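# Load the white-labelled CD into the player's tray and close it

## Task

Place the CD with the white label, and no other disc, label facing up and lying flat in the round recess of the CD player's tray, then shut the tray. The player must stay where it is, neither rotated nor tipped. Touch the CD only at its rim or around its centre hole, since pressing any other part of a flat face counts as failure. The result must hold on its own once the robot lets go, and nothing may be pushed or dropped off the table.

## Robot and tools

Robot: one arm with a parallel two-finger gripper and two cameras, cam_high (fixed, looking down at the table) and cam_wrist (on the hand). Both images are 896x504 pixels and arrive in that order after each call.

Frame: the scene frame has its origin on the table top directly beneath the arm's base. +z is up, +x points away from the base, and +y is to the left when facing +x. Positions are in metres. Orientations are quaternions written w first (qw, qx, qy, qz). The base itself may sit slightly tilted relative to the table.

Gripper axes: the fingers extend along the gripper's +x axis and close along its y axis. The reported end_effector_position is the point midway between the finger pads, about 3 to 4 cm back from the tips.

The row: every motion command uses a row of 8 numbers in the order x, y, z, qw, qx, qy, qz, opening. x, y, z and the quaternion are an absolute target pose for the gripper in the scene frame, not an offset. The opening runs from -1 to 1: +1 is fully open (0.088 m), the empty fingers touch at about -0.80, and values below that move them no further. Closing from fully open takes at least about 0.5 s.

execute_actions(actions): a list of actions; each action is a list of 1 to 15 rows, and each row is applied for one control step of 1/30 s. If fewer than 15 rows are given, the last one is held for the remaining steps, so one action lasts 0.5 s. An empty list just returns the current state and images. An action is rejected if its target lies more than 0.6 m from the gripper's starting position along any gripper axis; if the first action fails that test, or any action is malformed, nothing in the call runs. To hold an orientation steady, repeat your chosen quaternion in every row rather than copying the possibly drifted reported one.

move(target, speed, blocking): drives the gripper on a straight path toward one absolute pose given as a single 8-number row. speed is in m/s, 0.002 to 0.5 (default 0.25); rotation is capped at twice that in rad/s. The path lasts 0.5 to 10 s and is cut off at 10 s. Rotation goes the short way. The opening is applied at the move's start. The path ignores obstacles, and the real gripper can lag, wander, or overshoot the set speed, especially near full reach. Faster approaches and targets placed deeper past a contact push harder. The result adds a move: line with the ending (done, off_target, moving, held, fault) and any limits (paced means the pose was clipped; held means a check blocked steps, after which the arm may surge), plus distance to target. With blocking=false the result returns after 0.5 s while the arm keeps going; check with wait(0), and use wait or stop before sending new rows or moves.

wait(seconds): 0 to 10 s; lets the scene run while the arm holds its last command, returning early if a running move ends. stop(): brakes a running move; it needs room, more at high speed, and the fingers continue. zoom_image(camera, region): a closer look at [x0, y0, x1, y1] pixels of the latest image from cam_high or cam_wrist, at most 504x504, with (0,0) top-left. finished_scene(scene): ends the current scene given its number; irreversible, and reports whether the task succeeded.

Controller behaviour: each step the commanded pose is clipped to within 70 mm and 16 degrees of the measured pose, then solved by damped inverse kinematics with position preferred over orientation. After an action the arm goes no further than the last clipped pose, so far targets need several actions. The Hand target line shows where it is heading. Friction can leave the hand short or slightly tilted, and tiny moves may not happen; check pose after each move and correct tilt.

Result lines: the state gives gripper position, quaternion and velocities; the printed position can be off, more at long reach. Joint positions and velocities list waist, shoulder, elbow, wrist pitch, wrist yaw, wrist roll, then finger-pad gap in metres. Ranges (rad): waist -3.054 to 3.054, shoulder 0 to 3.142, elbow 0 to 2.356, wrist pitch and yaw -1.571 to 1.571, wrist roll -3.142 to 3.142. A pose unreachable line means the clearance check (which treats any mount under the base as arm) altered or blocked the command. grip_measured is the measured opening on the command scale; it can be off by about 1 mm and reads up to 3 mm (0.061) narrow when squeezing something hard. To hold an object, command roughly 0.07 below grip_measured; less grips more gently. Parts under about 3 mm wide get proportionally less force. grip_effort_n is motor effort in newtons (negative closing), capped near 83 N, and is not pad force. Joint torques and external torque estimates include friction and held weight. Camera calibration (K, distortion, T_world_to_cam) is given per camera and may be off by a couple of degrees and millimetres.

Avoid: joint loads reaching limits (waist 17.2, shoulder 21.3, elbow 21.3, wrist pitch 5.61, wrist yaw 5.59, wrist roll 5.24 N m), which freezes the arm 10 s and skips the rest of the call; long heavy holds that overheat motors (warning from 50 °C, hold at 95 °C, power loss if not cooled); drops, slams, hard pushes, pressing the CD's faces, shifting the player, and knocking anything off the table. Loose objects may occasionally get a small external nudge.

Each tool is called after "Request:" by a JSON object that holds its "op" and its "data", one argument or row to a line.

## Session

Request:
{"op": "execute_actions", "data": {
  "actions": []
}}

Scene clock: 0.00 s.
end_effector_position=(+0.1337, -0.5519, +0.2497) grip_measured=+0.831 grip_effort_n=n/a end_effector_quat_wxyz=(+0.557, +0.124, +0.624, -0.534) end_effector_velocity=(+0.000, +0.002, -0.000) end_effector_angular_velocity=(+0.014, +0.004, +0.015)
Joint positions: [-1.892  1.417  2.23  -1.223 -0.309 -0.373  0.08 ]
Joint velocities: [-0.002 -0.002 -0.002 -0.007 -0.007 -0.022 -0.   ]
Joint torques (N m, as the arm reports them, + toward a larger angle): no reading
External joint torques (N m, as the arm's controller estimates them; a push from outside toward a larger angle lowers the number): no reading
Motor temperatures (°C, as the motors report them): [25 24 27 26 26 25]
Heat: hottest elbow 27 °C (+0.0 °C/min).
Hand target: +0.134, -0.552, +0.250; +0.557, +0.124, +0.624, -0.534

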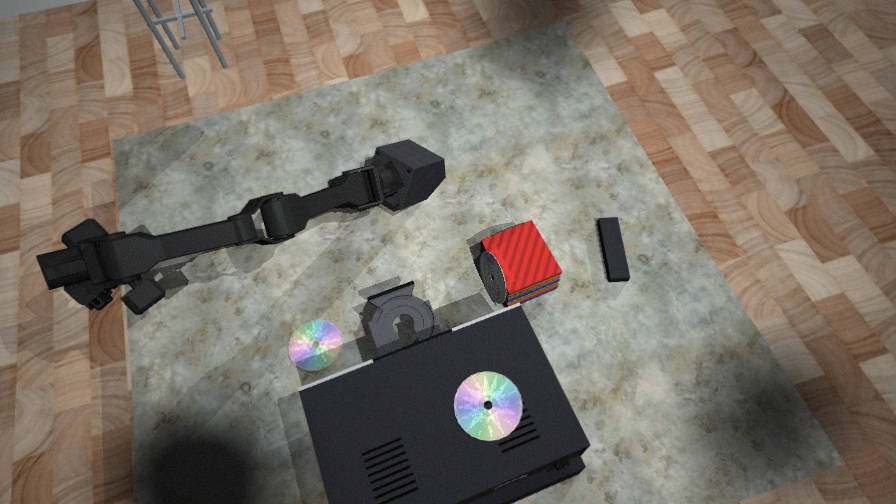

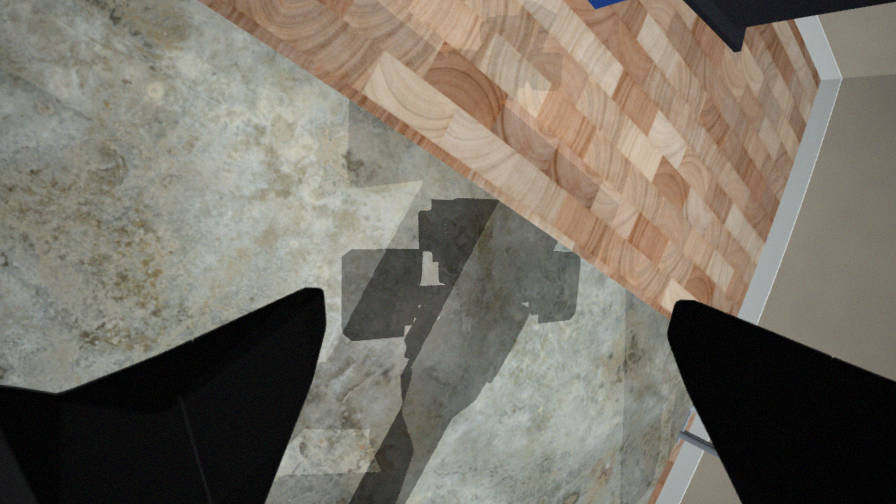

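Request:
{"op": "zoom_image", "data": {
  "camera": "cam_high",
  "region": [440, 200, 600, 320]
}}

Request:
{"op": "zoom_image", "data": {
  "camera": "cam_high",
  "region": [270, 260, 470, 400]
}}

Request:
{"op": "zoom_image", "data": {
  "camera": "cam_high",
  "region": [20, 120, 460, 330]
}}

Region (440, 200, 600, 320) of cam_high's 896x504 image, scaled by 3.150, with more detail than that image has; it fills the top 378 rows of this view, and the rest is white.

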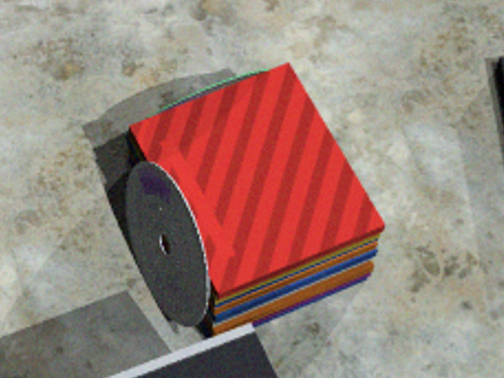

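Region (270, 260, 470, 400) of cam_high's 896x504 image, scaled by 2.520, with more detail than that image has; it fills the top 353 rows of this view, and the rest is white.

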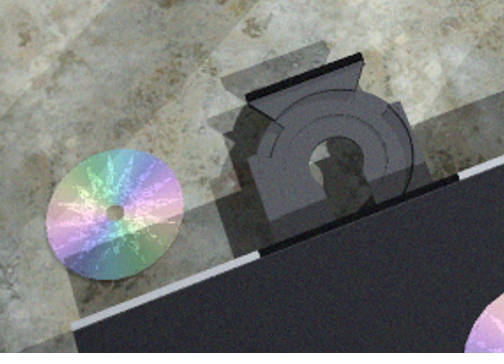

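Region (20, 120, 460, 330) of cam_high's 896x504 image, scaled by 1.145, with more detail than that image has; it fills the top 241 rows of this view, and the rest is white.

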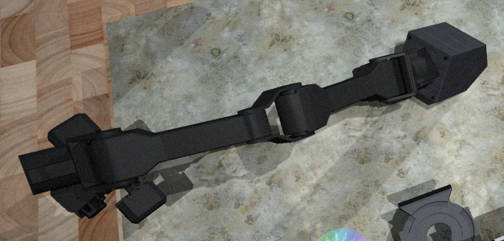

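Request:
{"op": "move", "data": {
  "target": [0.28,-0.25,0.32,0.924,0,0.383,0,1],
  "speed": 0.4
}}

Request:
{"op": "move", "data": {
  "target": [0.27,-0.02,0.24,0.845,-0.108,0.187,0.488,1],
  "speed": 0.3
}}

Scene clock: 33.13 s.
end_effector_position=(+0.2801, -0.2521, +0.3212) grip_measured=+0.991 grip_effort_n=16.5 end_effector_quat_wxyz=(+0.924, -0.001, +0.382, +0.000) end_effector_velocity=(-0.001, +0.002, +0.003) end_effector_angular_velocity=(+0.005, -0.020, +0.006)
Joint positions: [-0.798  0.39   1.351 -1.064 -0.475 -0.753  0.088]
Joint velocities: [ 0.027 -0.012 -0.007  0.007  0.007  0.007 -0.   ]
Joint torques (N m, as the arm reports them, + toward a larger angle): [ 0.37 -4.23  5.62  1.29 -0.2   0.12]
External joint torques (N m, as the arm's controller estimates them; a push from outside toward a larger angle lowers the number): [ 0.39  0.04 -0.51  0.18  0.17  0.11]
Motor temperatures (°C, as the motors report them): [26 29 29 28 26 25]
Heat: hottest shoulder 29 °C (+3.6 °C/min).
Hand target: +0.279, -0.251, +0.319; +0.924, +0.001, +0.383, -0.000
Off the commanded pose: 0.002 m, 0 deg.
move: done; limits=paced
camera_calibration (this result's frames):
cam_wrist: T_world_to_cam=[[0.0382062, -0.998829, 0.0296704, -0.264032], [-0.918123, -0.0468087, -0.39352, 0.402436], [0.394449, -0.0122061, -0.918837, 0.259065], [0, 0, 0, 1]] pos_world=[0.277385, -0.241723, 0.404239]

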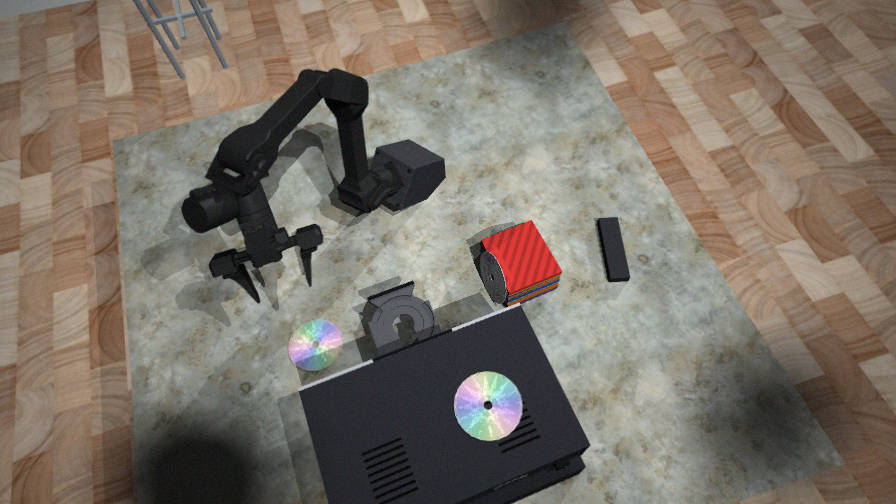

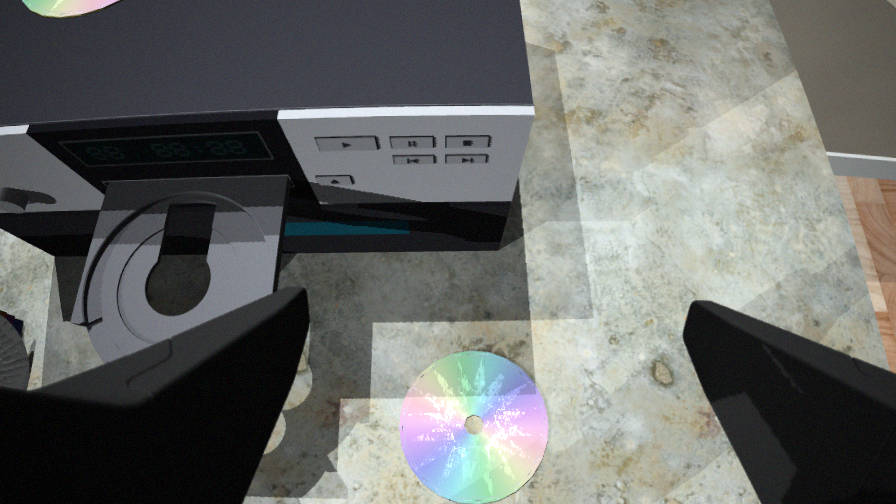

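Scene clock: 35.57 s.
end_effector_position=(+0.2300, -0.0579, +0.2474) grip_measured=+0.991 grip_effort_n=17.0 end_effector_quat_wxyz=(+0.942, -0.137, +0.130, +0.277) end_effector_velocity=(-0.003, +0.003, -0.003) end_effector_angular_velocity=(+0.004, -0.002, +0.012)
Joint positions: [-1.155  0.001  0.641 -1.572 -1.417 -2.055  0.088]
Joint velocities: [ 0.012 -0.002 -0.017 -0.007  0.007 -0.022 -0.   ]
Joint torques (N m, as the arm reports them, + toward a larger angle): [ 1.14 -0.47  4.65 -0.2  -0.74 -0.1 ]
External joint torques (N m, as the arm's controller estimates them; a push from outside toward a larger angle lowers the number): [ 0.19  0.22 -0.45 -0.13 -0.11 -0.12]
Motor temperatures (°C, as the motors report them): [26 29 29 28 27 25]
Heat: hottest shoulder 29 °C (+3.4 °C/min).
Hand target: +0.229, -0.056, +0.246; +0.943, -0.134, +0.125, +0.278
Off the commanded pose: 0.056 m, 28 deg; orientation clipped at the last step of the last action.
joint sent to its limit — the command would take joint 2 (shoulder) past its lower limit and joint 4 (wrist pitch) past its lower limit, so those joints were sent only as far as their limits.
move: off_target; limits=paced
camera_calibration (this result's frames):
cam_wrist: T_world_to_cam=[[0.569868, -0.789512, 0.227862, -0.225167], [-0.432724, -0.524055, -0.733564, 0.28132], [0.69857, 0.319433, -0.640283, 0.0936734], [0, 0, 0, 1]] pos_world=[0.184612, -0.060267, 0.317651]

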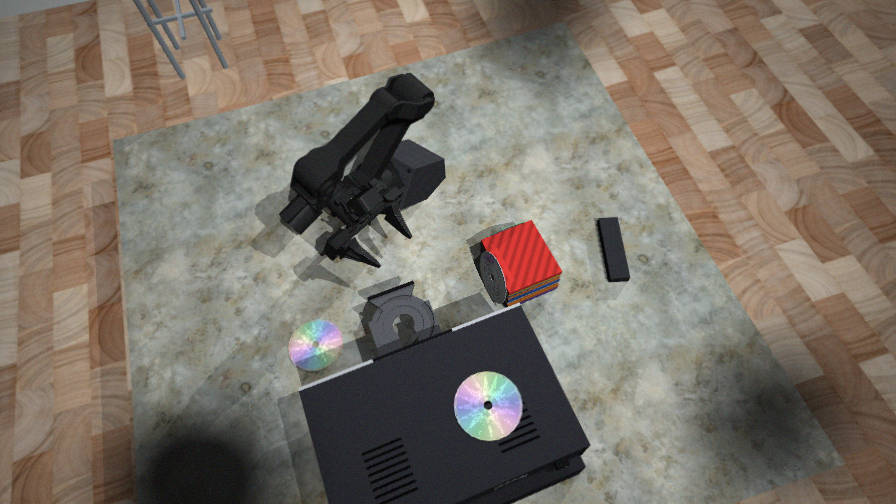

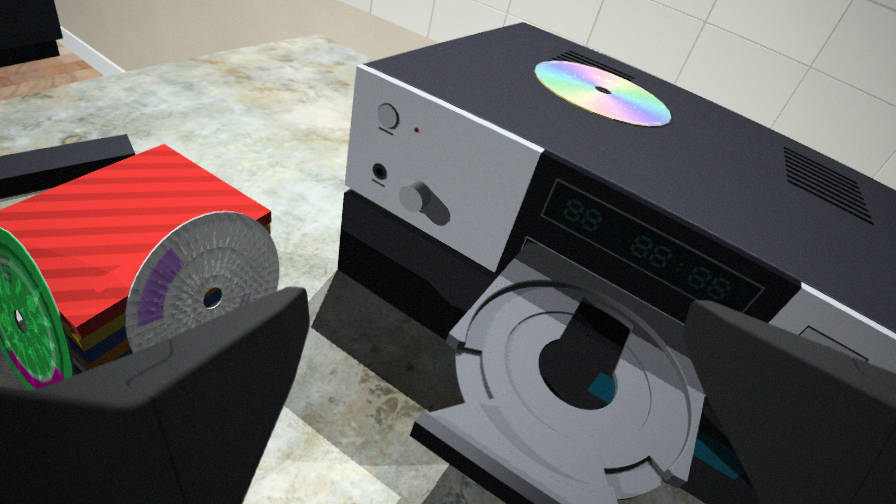

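Request:
{"op": "move", "data": {
  "target": [0.28,-0.252,0.321,0.924,0,0.383,0,1],
  "speed": 0.4
}}

Request:
{"op": "move", "data": {
  "target": [0.348,-0.312,0.207,0.924,0,0.383,0,1],
  "speed": 0.2
}}

Scene clock: 92.00 s.
end_effector_position=(+0.2789, -0.2506, +0.3188) grip_measured=+0.991 grip_effort_n=16.0 end_effector_quat_wxyz=(+0.924, +0.002, +0.382, -0.002) end_effector_velocity=(-0.003, -0.001, -0.003) end_effector_angular_velocity=(+0.013, +0.025, -0.009)
Joint positions: [-0.799  0.38   1.334 -1.056 -0.474 -0.746  0.088]
Joint velocities: [ 0.022  0.007  0.007 -0.022  0.037  0.007  0.   ]
Joint torques (N m, as the arm reports them, + toward a larger angle): [ 0.28 -2.57  8.81  0.97 -0.21  0.11]
External joint torques (N m, as the arm's controller estimates them; a push from outside toward a larger angle lowers the number): [ 0.3   1.57  2.7  -0.13  0.15  0.1 ]
Motor temperatures (°C, as the motors report them): [26 26 30 27 28 25]
Heat: hottest elbow 30 °C (+1.0 °C/min).
Hand target: +0.280, -0.253, +0.322; +0.924, +0.001, +0.381, -0.004
Off the commanded pose: 0.003 m, 0 deg.
move: done
camera_calibration (this result's frames):
cam_wrist: T_world_to_cam=[[0.0318996, -0.999125, 0.0270582, -0.259935], [-0.918596, -0.0399763, -0.39317, 0.402196], [0.393907, -0.0123136, -0.919068, 0.257567], [0, 0, 0, 1]] pos_world=[0.27629, -0.240458, 0.401886]

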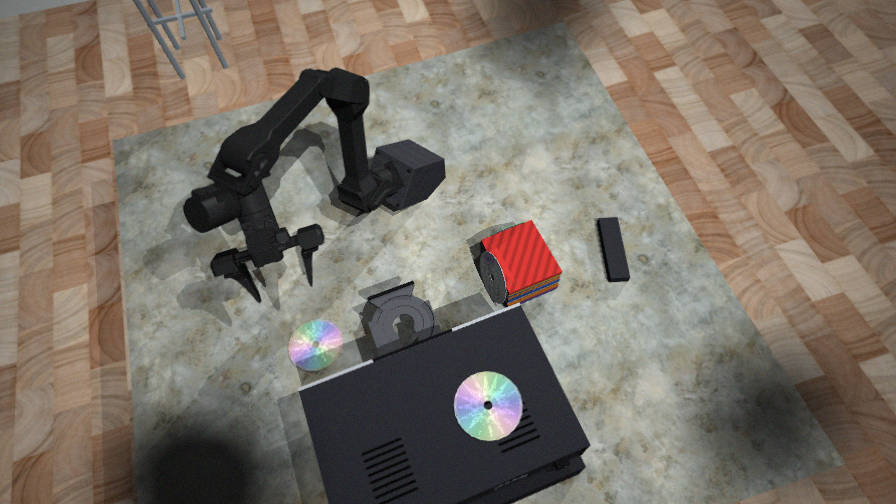

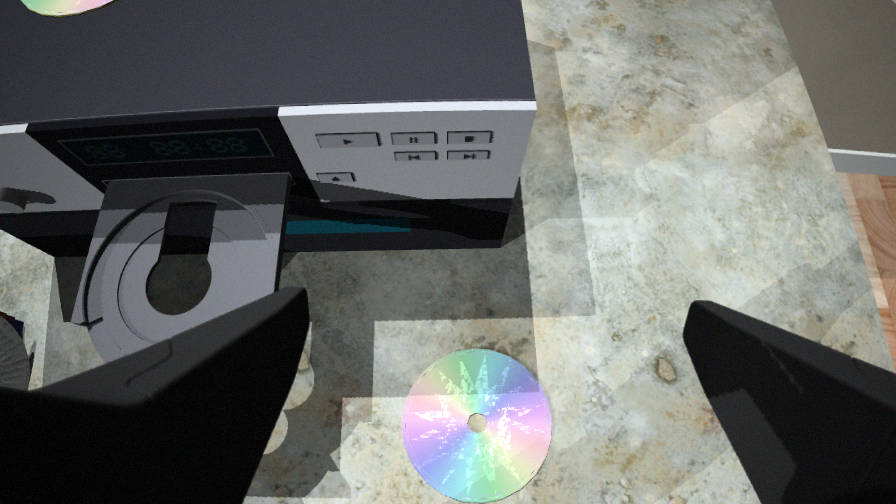

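Scene clock: 93.20 s.
end_effector_position=(+0.3480, -0.3130, +0.2125) grip_measured=+0.991 grip_effort_n=16.5 end_effector_quat_wxyz=(+0.925, -0.003, +0.379, -0.003) end_effector_velocity=(-0.000, +0.004, -0.005) end_effector_angular_velocity=(+0.016, +0.008, +0.013)
Joint positions: [-0.796  0.71   1.195 -0.577 -0.472 -0.749  0.088]
Joint velocities: [ 0.002  0.007 -0.007 -0.007 -0.007 -0.007 -0.   ]
Joint torques (N m, as the arm reports them, + toward a larger angle): [ 0.71 -4.96  6.19  1.36 -0.25 -0.04]
External joint torques (N m, as the arm's controller estimates them; a push from outside toward a larger angle lowers the number): [ 0.38  1.67 -0.01  0.26  0.11 -0.05]
Motor temperatures (°C, as the motors report them): [26 26 30 27 28 25]
Heat: hottest elbow 30 °C (+1.0 °C/min).
Hand target: +0.348, -0.312, +0.207; +0.924, -0.000, +0.383, -0.000
Off the commanded pose: 0.006 m, 1 deg.
move: done
camera_calibration (this result's frames):
cam_wrist: T_world_to_cam=[[0.0334625, -0.998779, 0.0363426, -0.324018], [-0.91591, -0.0451983, -0.398831, 0.42003], [0.399987, -0.0199406, -0.916304, 0.126702], [0, 0, 0, 1]] pos_world=[0.344873, -0.302112, 0.295394]

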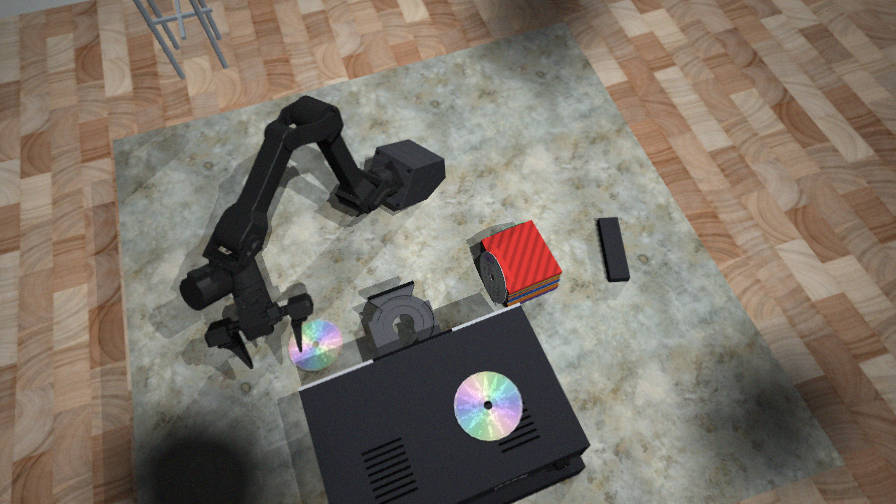

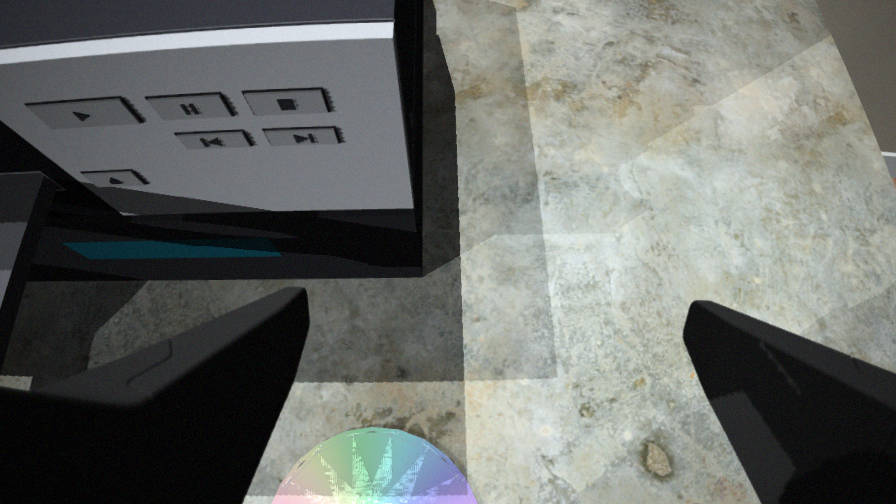

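Request:
{"op": "move", "data": {
  "target": [0.335,-0.07,0.25,0.779,-0.206,0.496,0.323,1],
  "speed": 0.2
}}

Request:
{"op": "move", "data": {
  "target": [0.29,0.09,0.23,0.6066,0.536,0.543,0.224,0.5],
  "speed": 0.3
}}

Scene clock: 104.23 s.
end_effector_position=(+0.3351, -0.0722, +0.2476) grip_measured=+0.991 grip_effort_n=15.6 end_effector_quat_wxyz=(+0.780, -0.212, +0.495, +0.319) end_effector_velocity=(+0.002, -0.004, +0.005) end_effector_angular_velocity=(+0.027, +0.002, -0.032)
Joint positions: [ 0.965  1.179  1.303 -1.407  0.912 -0.189  0.088]
Joint velocities: [ 0.002 -0.007  0.022 -0.007 -0.007  0.022  0.   ]
Joint torques (N m, as the arm reports them, + toward a larger angle): [ 3.07  1.04  4.84  0.62 -0.24  0.09]
External joint torques (N m, as the arm's controller estimates them; a push from outside toward a larger angle lowers the number): [ 0.28  0.76  1.66 -0.16 -0.17  0.09]
Motor temperatures (°C, as the motors report them): [26 27 30 28 28 25]
Heat: hottest elbow 30 °C (+1.0 °C/min).
Hand target: +0.336, -0.071, +0.250; +0.781, -0.209, +0.493, +0.322
Off the commanded pose: 0.003 m, 1 deg.
move: done
camera_calibration (this result's frames):
cam_wrist: T_world_to_cam=[[0.738396, -0.673743, 0.0290089, -0.295255], [-0.672012, -0.738729, -0.0517615, 0.215378], [0.0563036, 0.0187262, -0.998238, 0.307089], [0, 0, 0, 1]] pos_world=[0.345461, -0.0455706, 0.326262]

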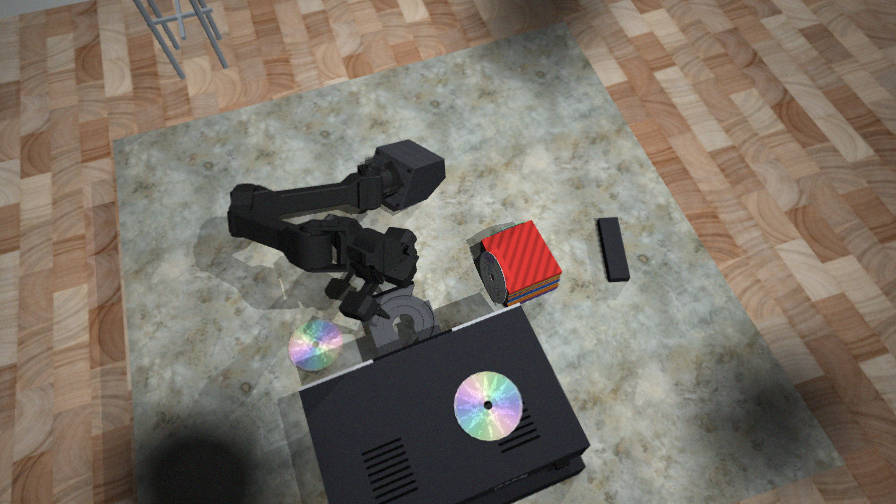

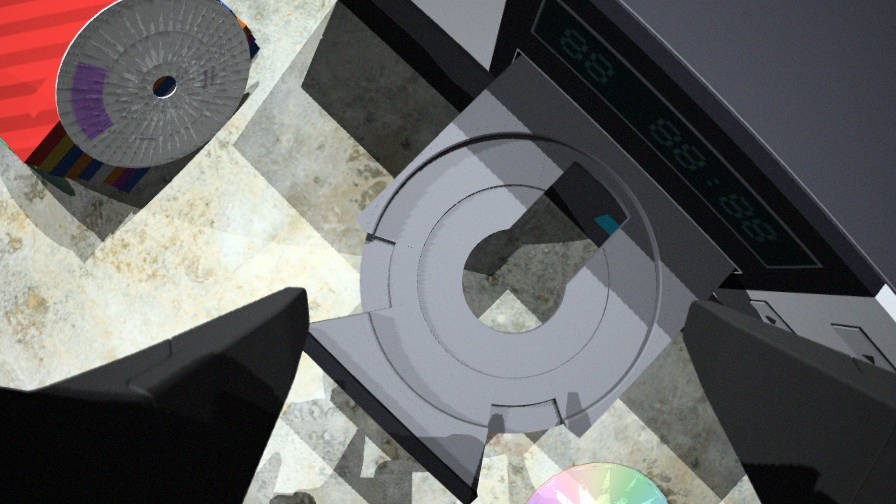

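Scene clock: 107.40 s.
end_effector_position=(+0.2924, +0.0897, +0.2308) grip_measured=+0.503 grip_effort_n=-18.4 end_effector_quat_wxyz=(+0.607, +0.536, +0.543, +0.221) end_effector_velocity=(-0.001, -0.000, +0.000) end_effector_angular_velocity=(+0.006, -0.007, -0.000)
Joint positions: [ 0.847  1.007  0.635 -0.36   0.191  0.845  0.064]
Joint velocities: [-0.002 -0.007 -0.007  0.007 -0.007 -0.007 -0.   ]
Joint torques (N m, as the arm reports them, + toward a larger angle): [ 2.64 -0.74  3.54  1.29 -0.64  0.09]
External joint torques (N m, as the arm's controller estimates them; a push from outside toward a larger angle lowers the number): [-0.09  0.2  -0.78  0.25 -0.17  0.14]
Motor temperatures (°C, as the motors report them): [26 27 30 28 28 25]
Heat: hottest elbow 30 °C (+1.0 °C/min).
Hand target: +0.290, +0.091, +0.229; +0.605, +0.536, +0.545, +0.222
Off the commanded pose: 0.003 m, 0 deg.
move: done
camera_calibration (this result's frames):
cam_wrist: T_world_to_cam=[[-0.269298, -0.341822, -0.900354, 0.325167], [-0.96186, 0.0488702, 0.269141, 0.2454], [-0.0479977, 0.938493, -0.341945, 0.0862765], [0, 0, 0, 1]] pos_world=[0.327749, 0.0181863, 0.25622]

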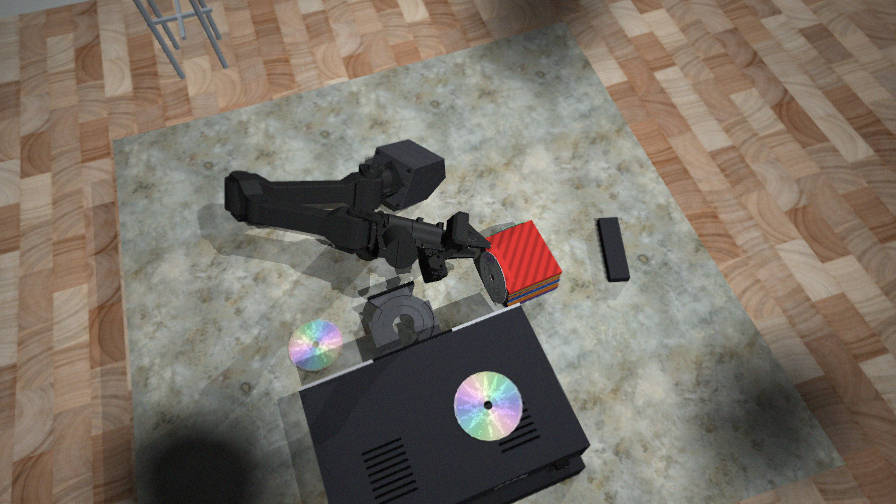

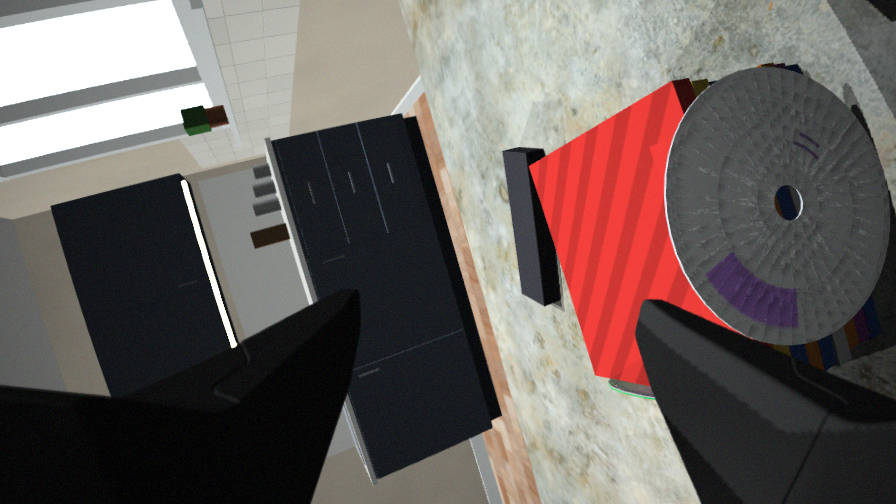

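Request:
{"op": "move", "data": {
  "target": [0.287,0.098,0.13,0.6066,0.536,0.543,0.224,0.5],
  "speed": 0.12
}}

Request:
{"op": "zoom_image", "data": {
  "camera": "cam_high",
  "region": [350, 190, 550, 340]
}}

Request:
{"op": "zoom_image", "data": {
  "camera": "cam_wrist",
  "region": [560, 200, 800, 440]
}}

Scene clock: 120.70 s.
end_effector_position=(+0.2903, +0.0967, +0.1323) grip_measured=+0.503 grip_effort_n=-19.3 end_effector_quat_wxyz=(+0.609, +0.537, +0.540, +0.222) end_effector_velocity=(-0.003, +0.001, -0.005) end_effector_angular_velocity=(-0.018, -0.030, +0.026)
Joint positions: [ 0.431  1.12   0.411 -0.006 -0.124  0.569  0.064]
Joint velocities: [-0.012  0.012 -0.007  0.007 -0.007 -0.051 -0.   ]
Joint torques (N m, as the arm reports them, + toward a larger angle): [ 2.58 -1.14  2.61  1.01 -0.7  -0.13]
External joint torques (N m, as the arm's controller estimates them; a push from outside toward a larger angle lowers the number): [-0.32  1.25 -0.62  0.24 -0.13 -0.07]
Motor temperatures (°C, as the motors report them): [27 26 30 29 28 25]
Heat: hottest elbow 30 °C (+1.0 °C/min).
Hand target: +0.287, +0.098, +0.130; +0.606, +0.535, +0.544, +0.224
Off the commanded pose: 0.004 m, 0 deg.
move: done
camera_calibration (this result's frames):
cam_wrist: T_world_to_cam=[[-0.266356, -0.338365, -0.902532, 0.237458], [-0.962968, 0.0527995, 0.264397, 0.270113], [-0.0418094, 0.939533, -0.339898, 0.0437637], [0, 0, 0, 1]] pos_world=[0.325188, 0.0249681, 0.157771]

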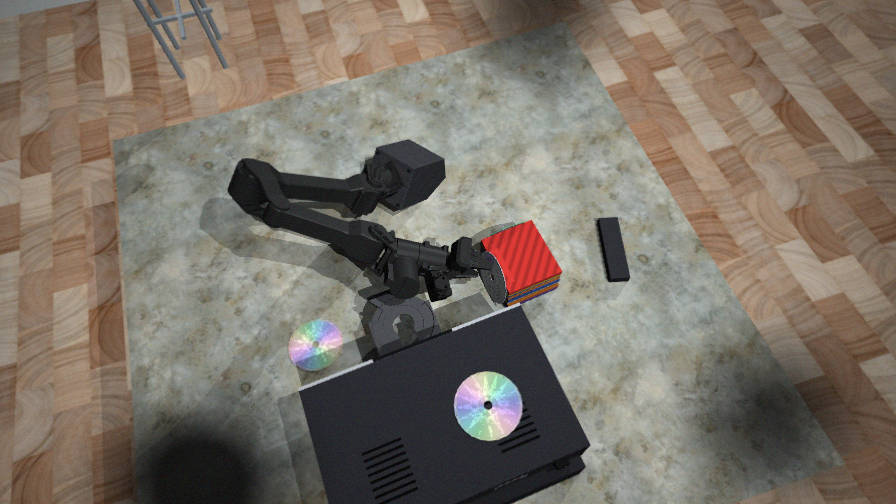

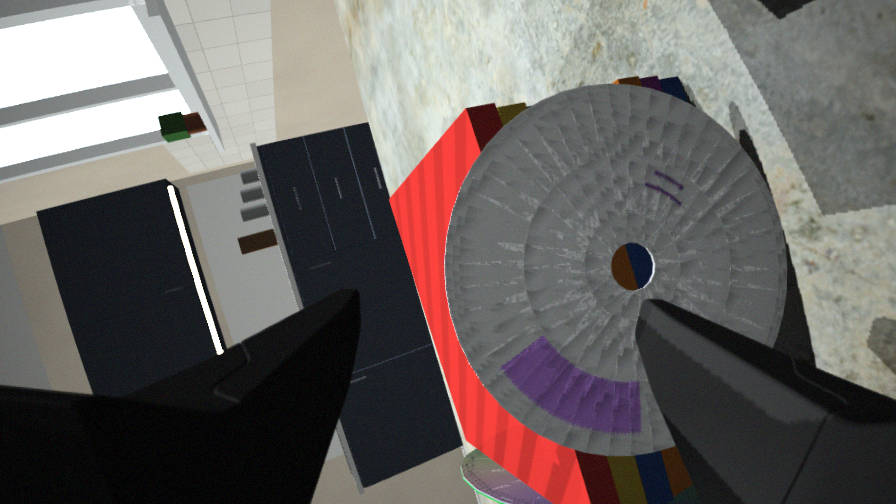

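Region (350, 190, 550, 340) of cam_high's 896x504 image, scaled by 2.520, with more detail than that image has; it fills the top 378 rows of this view, and the rest is white.

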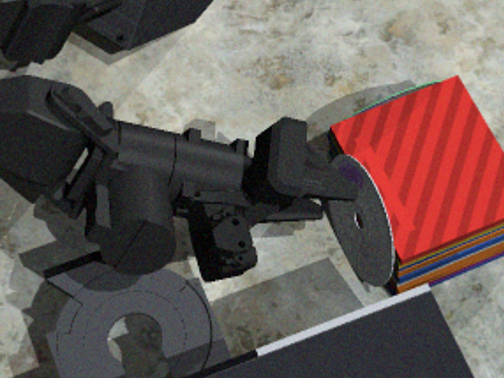

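Region (560, 200, 800, 440) of cam_wrist's 896x504 image, scaled by 2.100, with more detail than that image has.

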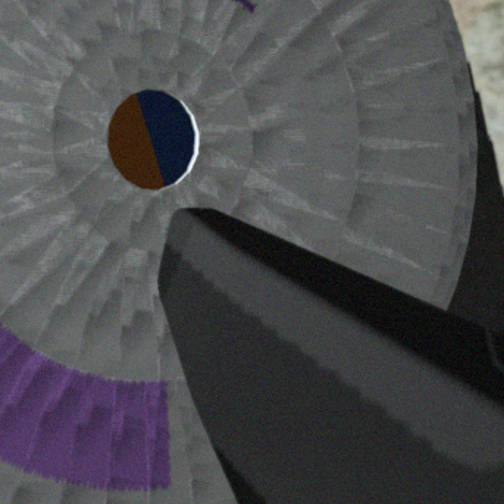

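Request:
{"op": "move", "data": {
  "target": [0.294,0.112,0.113,0.5663,0.5916,0.5466,0.1744,0.46],
  "speed": 0.05
}}

Request:
{"op": "zoom_image", "data": {
  "camera": "cam_high",
  "region": [370, 210, 530, 330]
}}

Scene clock: 149.37 s.
end_effector_position=(+0.2974, +0.1106, +0.1151) grip_measured=+0.463 grip_effort_n=-18.8 end_effector_quat_wxyz=(+0.570, +0.591, +0.543, +0.175) end_effector_velocity=(-0.001, +0.001, -0.001) end_effector_angular_velocity=(+0.003, -0.005, +0.006)
Joint positions: [ 0.402  1.251  0.381  0.187 -0.14   0.714  0.062]
Joint velocities: [-0.002  0.007 -0.002  0.007 -0.007 -0.007 -0.   ]
Joint torques (N m, as the arm reports them, + toward a larger angle): [ 2.95 -1.44  2.2   1.01 -0.67  0.02]
External joint torques (N m, as the arm's controller estimates them; a push from outside toward a larger angle lowers the number): [-0.31  1.24 -0.54  0.25 -0.1   0.07]
Motor temperatures (°C, as the motors report them): [27 26 29 29 28 25]
Heat: hottest elbow 29 °C (+0.0 °C/min).
Hand target: +0.294, +0.112, +0.113; +0.566, +0.592, +0.547, +0.174
Off the commanded pose: 0.004 m, 1 deg.
move: done
camera_calibration (this result's frames):
cam_wrist: T_world_to_cam=[[-0.401827, -0.256475, -0.879065, 0.257029], [-0.915621, 0.126347, 0.381674, 0.245106], [0.0131773, 0.958257, -0.285604, 0.000458088], [0, 0, 0, 1]] pos_world=[0.3277, 0.0345142, 0.132525]

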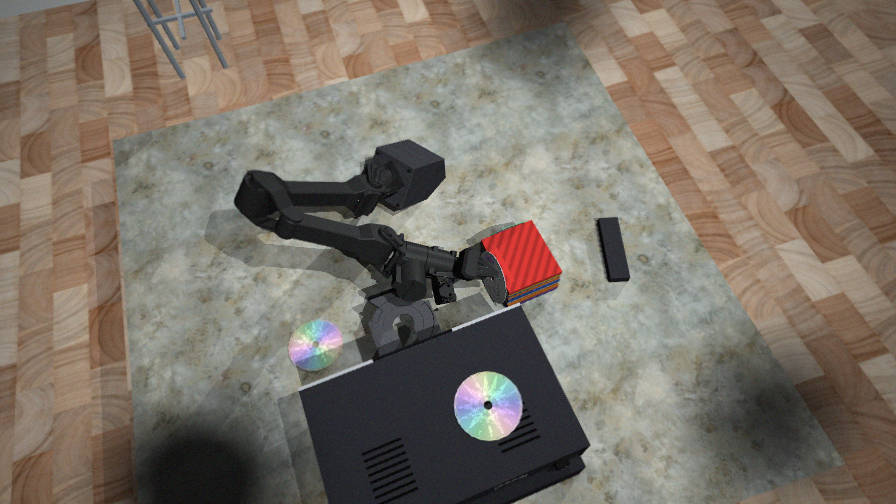

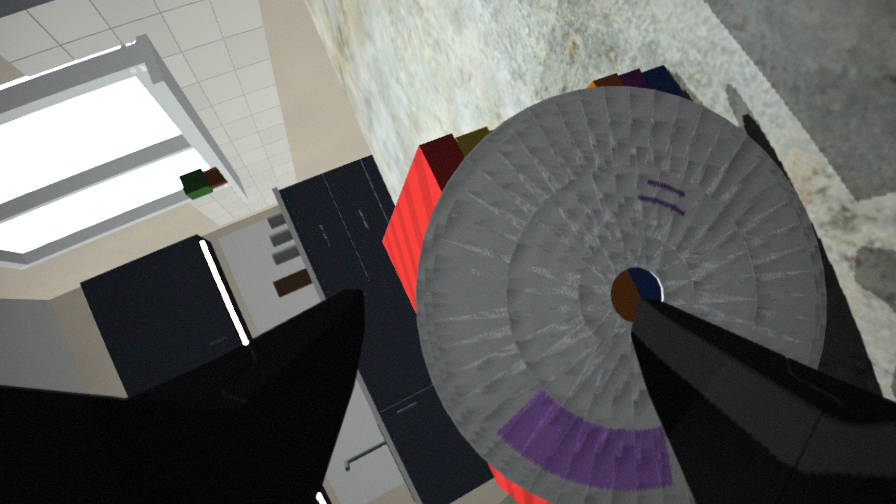

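Region (370, 210, 530, 330) of cam_high's 896x504 image, scaled by 3.150, with more detail than that image has; it fills the top 378 rows of this view, and the rest is white.

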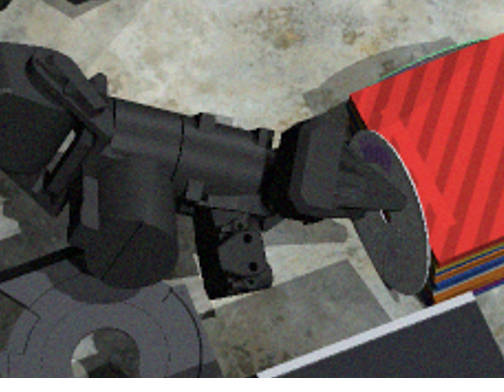

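Request:
{"op": "move", "data": {
  "target": [0.2924,0.1222,0.1033,0.5663,0.5916,0.5466,0.1744,0.46],
  "speed": 0.03
}}

Request:
{"op": "zoom_image", "data": {
  "camera": "cam_wrist",
  "region": [560, 230, 740, 410]
}}

Scene clock: 155.97 s.
end_effector_position=(+0.2957, +0.1210, +0.1052) grip_measured=+0.463 grip_effort_n=-18.8 end_effector_quat_wxyz=(+0.569, +0.593, +0.543, +0.174) end_effector_velocity=(+0.006, -0.003, +0.001) end_effector_angular_velocity=(-0.006, -0.020, -0.022)
Joint positions: [ 0.397  1.333  0.365  0.285 -0.144  0.715  0.062]
Joint velocities: [-0.002 -0.002  0.002  0.022  0.007 -0.007  0.   ]
Joint torques (N m, as the arm reports them, + toward a larger angle): [ 3.18 -1.57  1.85  1.05 -0.66 -0.07]
External joint torques (N m, as the arm's controller estimates them; a push from outside toward a larger angle lowers the number): [-0.27  1.3  -0.67  0.27 -0.1  -0.02]
Motor temperatures (°C, as the motors report them): [27 26 29 29 28 25]
Heat: hottest elbow 29 °C (-1.0 °C/min).
Hand target: +0.292, +0.122, +0.103; +0.566, +0.592, +0.547, +0.174
Off the commanded pose: 0.004 m, 1 deg.
move: done
camera_calibration (this result's frames):
cam_wrist: T_world_to_cam=[[-0.405427, -0.254589, -0.87796, 0.251057], [-0.914027, 0.12714, 0.385215, 0.245077], [0.0135521, 0.958655, -0.284247, -0.0125962], [0, 0, 0, 1]] pos_world=[0.325963, 0.0448329, 0.122431]

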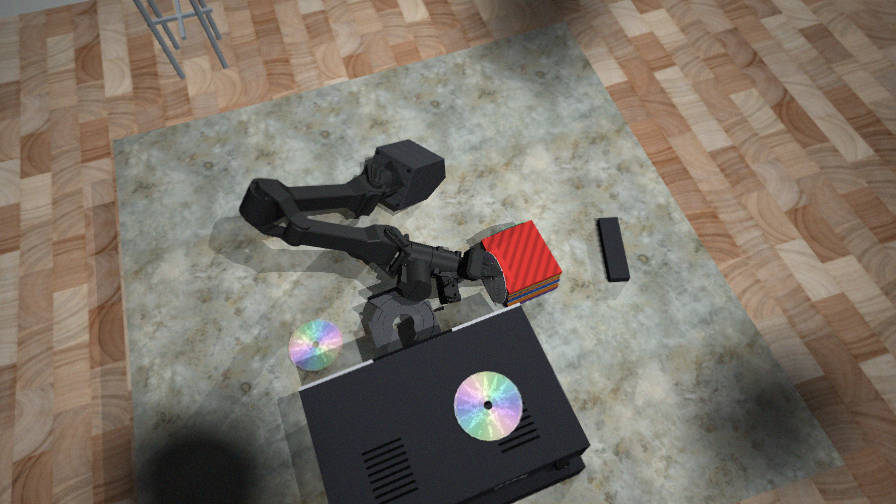

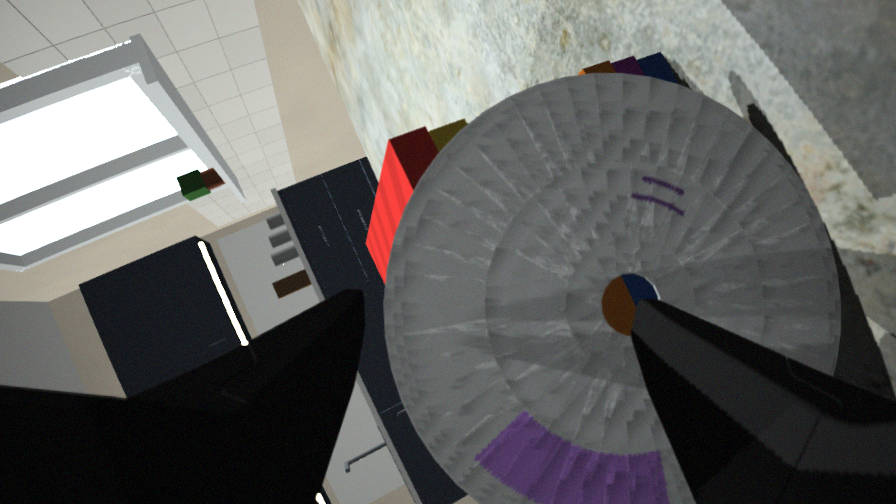

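Region (560, 230, 740, 410) of cam_wrist's 896x504 image, scaled by 2.800, with more detail than that image has.

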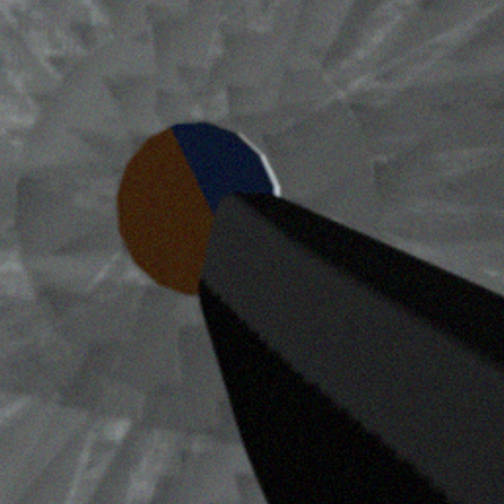

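Request:
{"op": "move", "data": {
  "target": [0.2953,0.1283,0.1013,0.5663,0.5916,0.5466,0.1744,0.46],
  "speed": 0.015
}}

Request:
{"op": "zoom_image", "data": {
  "camera": "cam_wrist",
  "region": [560, 230, 740, 410]
}}

Scene clock: 161.47 s.
end_effector_position=(+0.2952, +0.1265, +0.1010) grip_measured=+0.463 grip_effort_n=-18.8 end_effector_quat_wxyz=(+0.568, +0.592, +0.545, +0.174) end_effector_velocity=(-0.003, +0.001, -0.001) end_effector_angular_velocity=(+0.001, +0.001, +0.014)
Joint positions: [ 0.397  1.376  0.365  0.322 -0.144  0.717  0.062]
Joint velocities: [-0.002  0.002 -0.002 -0.007 -0.007 -0.007 -0.   ]
Joint torques (N m, as the arm reports them, + toward a larger angle): [ 3.87 -1.29  3.16  0.88 -0.49  0.06]
External joint torques (N m, as the arm's controller estimates them; a push from outside toward a larger angle lowers the number): [0.31 1.64 0.74 0.1  0.08 0.11]
Motor temperatures (°C, as the motors report them): [27 26 29 30 28 25]
Heat: hottest wrist pitch 30 °C (+0.0 °C/min).
Hand target: +0.295, +0.128, +0.101; +0.566, +0.592, +0.547, +0.174
Off the commanded pose: 0.002 m, 0 deg.
move: done
camera_calibration (this result's frames):
cam_wrist: T_world_to_cam=[[-0.407981, -0.256133, -0.876326, 0.249389], [-0.91295, 0.123482, 0.388941, 0.245288], [0.00859044, 0.958722, -0.284215, -0.0176309], [0, 0, 0, 1]] pos_world=[0.325833, 0.050491, 0.118132]

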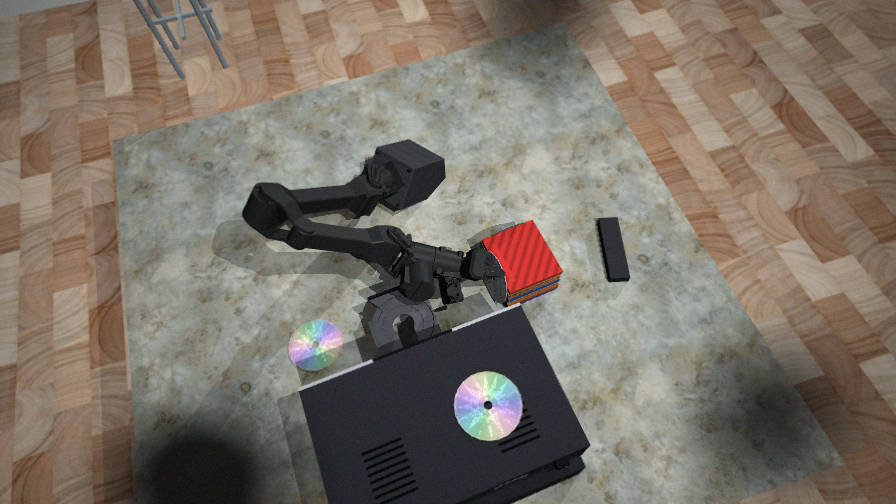

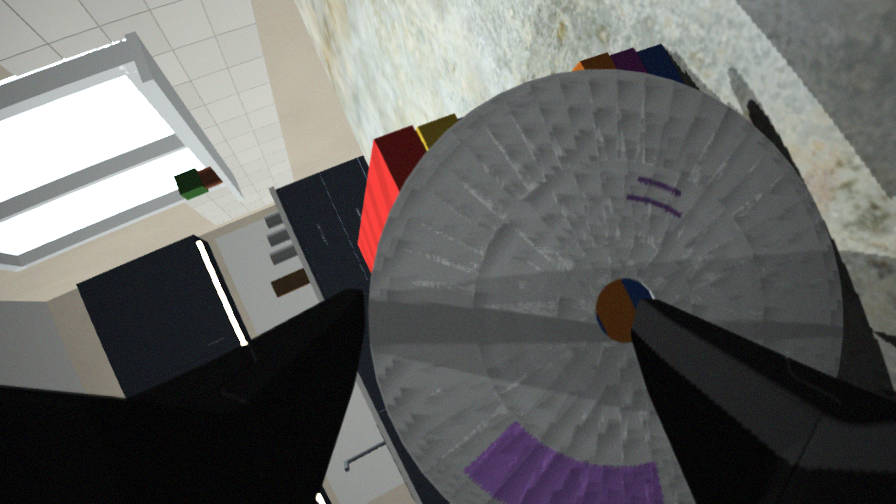

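Region (560, 230, 740, 410) of cam_wrist's 896x504 image, scaled by 2.800, with more detail than that image has.

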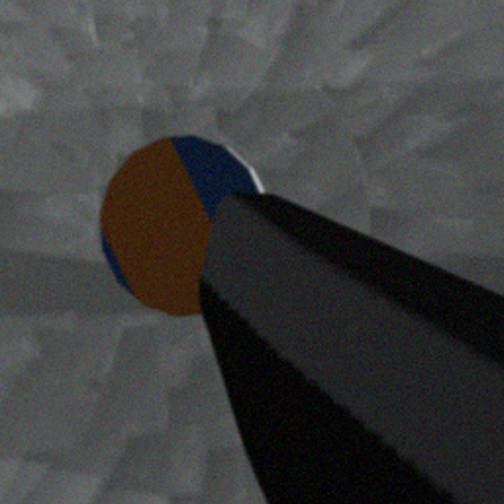

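Request:
{"op": "move", "data": {
  "target": [0.3000,0.1245,0.1068,0.5663,0.5916,0.5466,0.1744,0.46],
  "speed": 0.015
}}

Request:
{"op": "zoom_image", "data": {
  "camera": "cam_wrist",
  "region": [560, 230, 740, 410]
}}

Scene clock: 177.17 s.
end_effector_position=(+0.2961, +0.1256, +0.1041) grip_measured=+0.463 grip_effort_n=-18.4 end_effector_quat_wxyz=(+0.564, +0.590, +0.551, +0.175) end_effector_velocity=(-0.003, -0.002, -0.004) end_effector_angular_velocity=(-0.010, +0.023, +0.003)
Joint positions: [ 0.403  1.361  0.382  0.276 -0.143  0.721  0.062]
Joint velocities: [-0.007 -0.007 -0.002 -0.022  0.007  0.007 -0.   ]
Joint torques (N m, as the arm reports them, + toward a larger angle): [ 3.95 -2.85  3.88  0.66 -0.35  0.03]
External joint torques (N m, as the arm's controller estimates them; a push from outside toward a larger angle lowers the number): [ 0.4   0.05  1.4  -0.09  0.21  0.08]
Motor temperatures (°C, as the motors report them): [28 26 29 29 28 25]
Heat: hottest elbow 29 °C (-1.0 °C/min).
Hand target: +0.300, +0.125, +0.107; +0.566, +0.592, +0.547, +0.175
Off the commanded pose: 0.005 m, 1 deg.
move: done
camera_calibration (this result's frames):
cam_wrist: T_world_to_cam=[[-0.412217, -0.259961, -0.873211, 0.253612], [-0.91107, 0.111938, 0.396764, 0.245079], [-0.00539797, 0.959109, -0.282986, -0.0119521], [0, 0, 0, 1]] pos_world=[0.327763, 0.049959, 0.120836]

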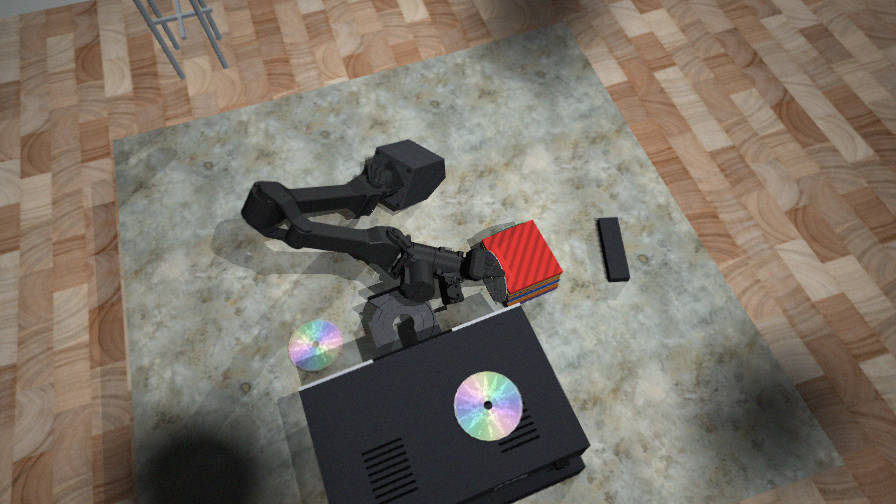

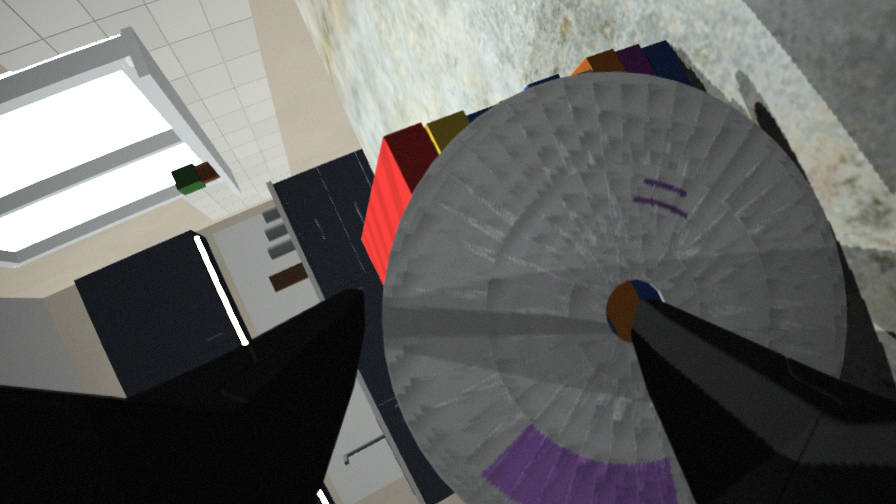

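Region (560, 230, 740, 410) of cam_wrist's 896x504 image, scaled by 2.800, with more detail than that image has.

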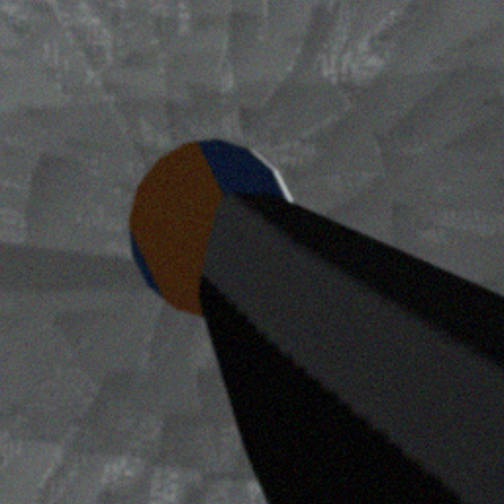

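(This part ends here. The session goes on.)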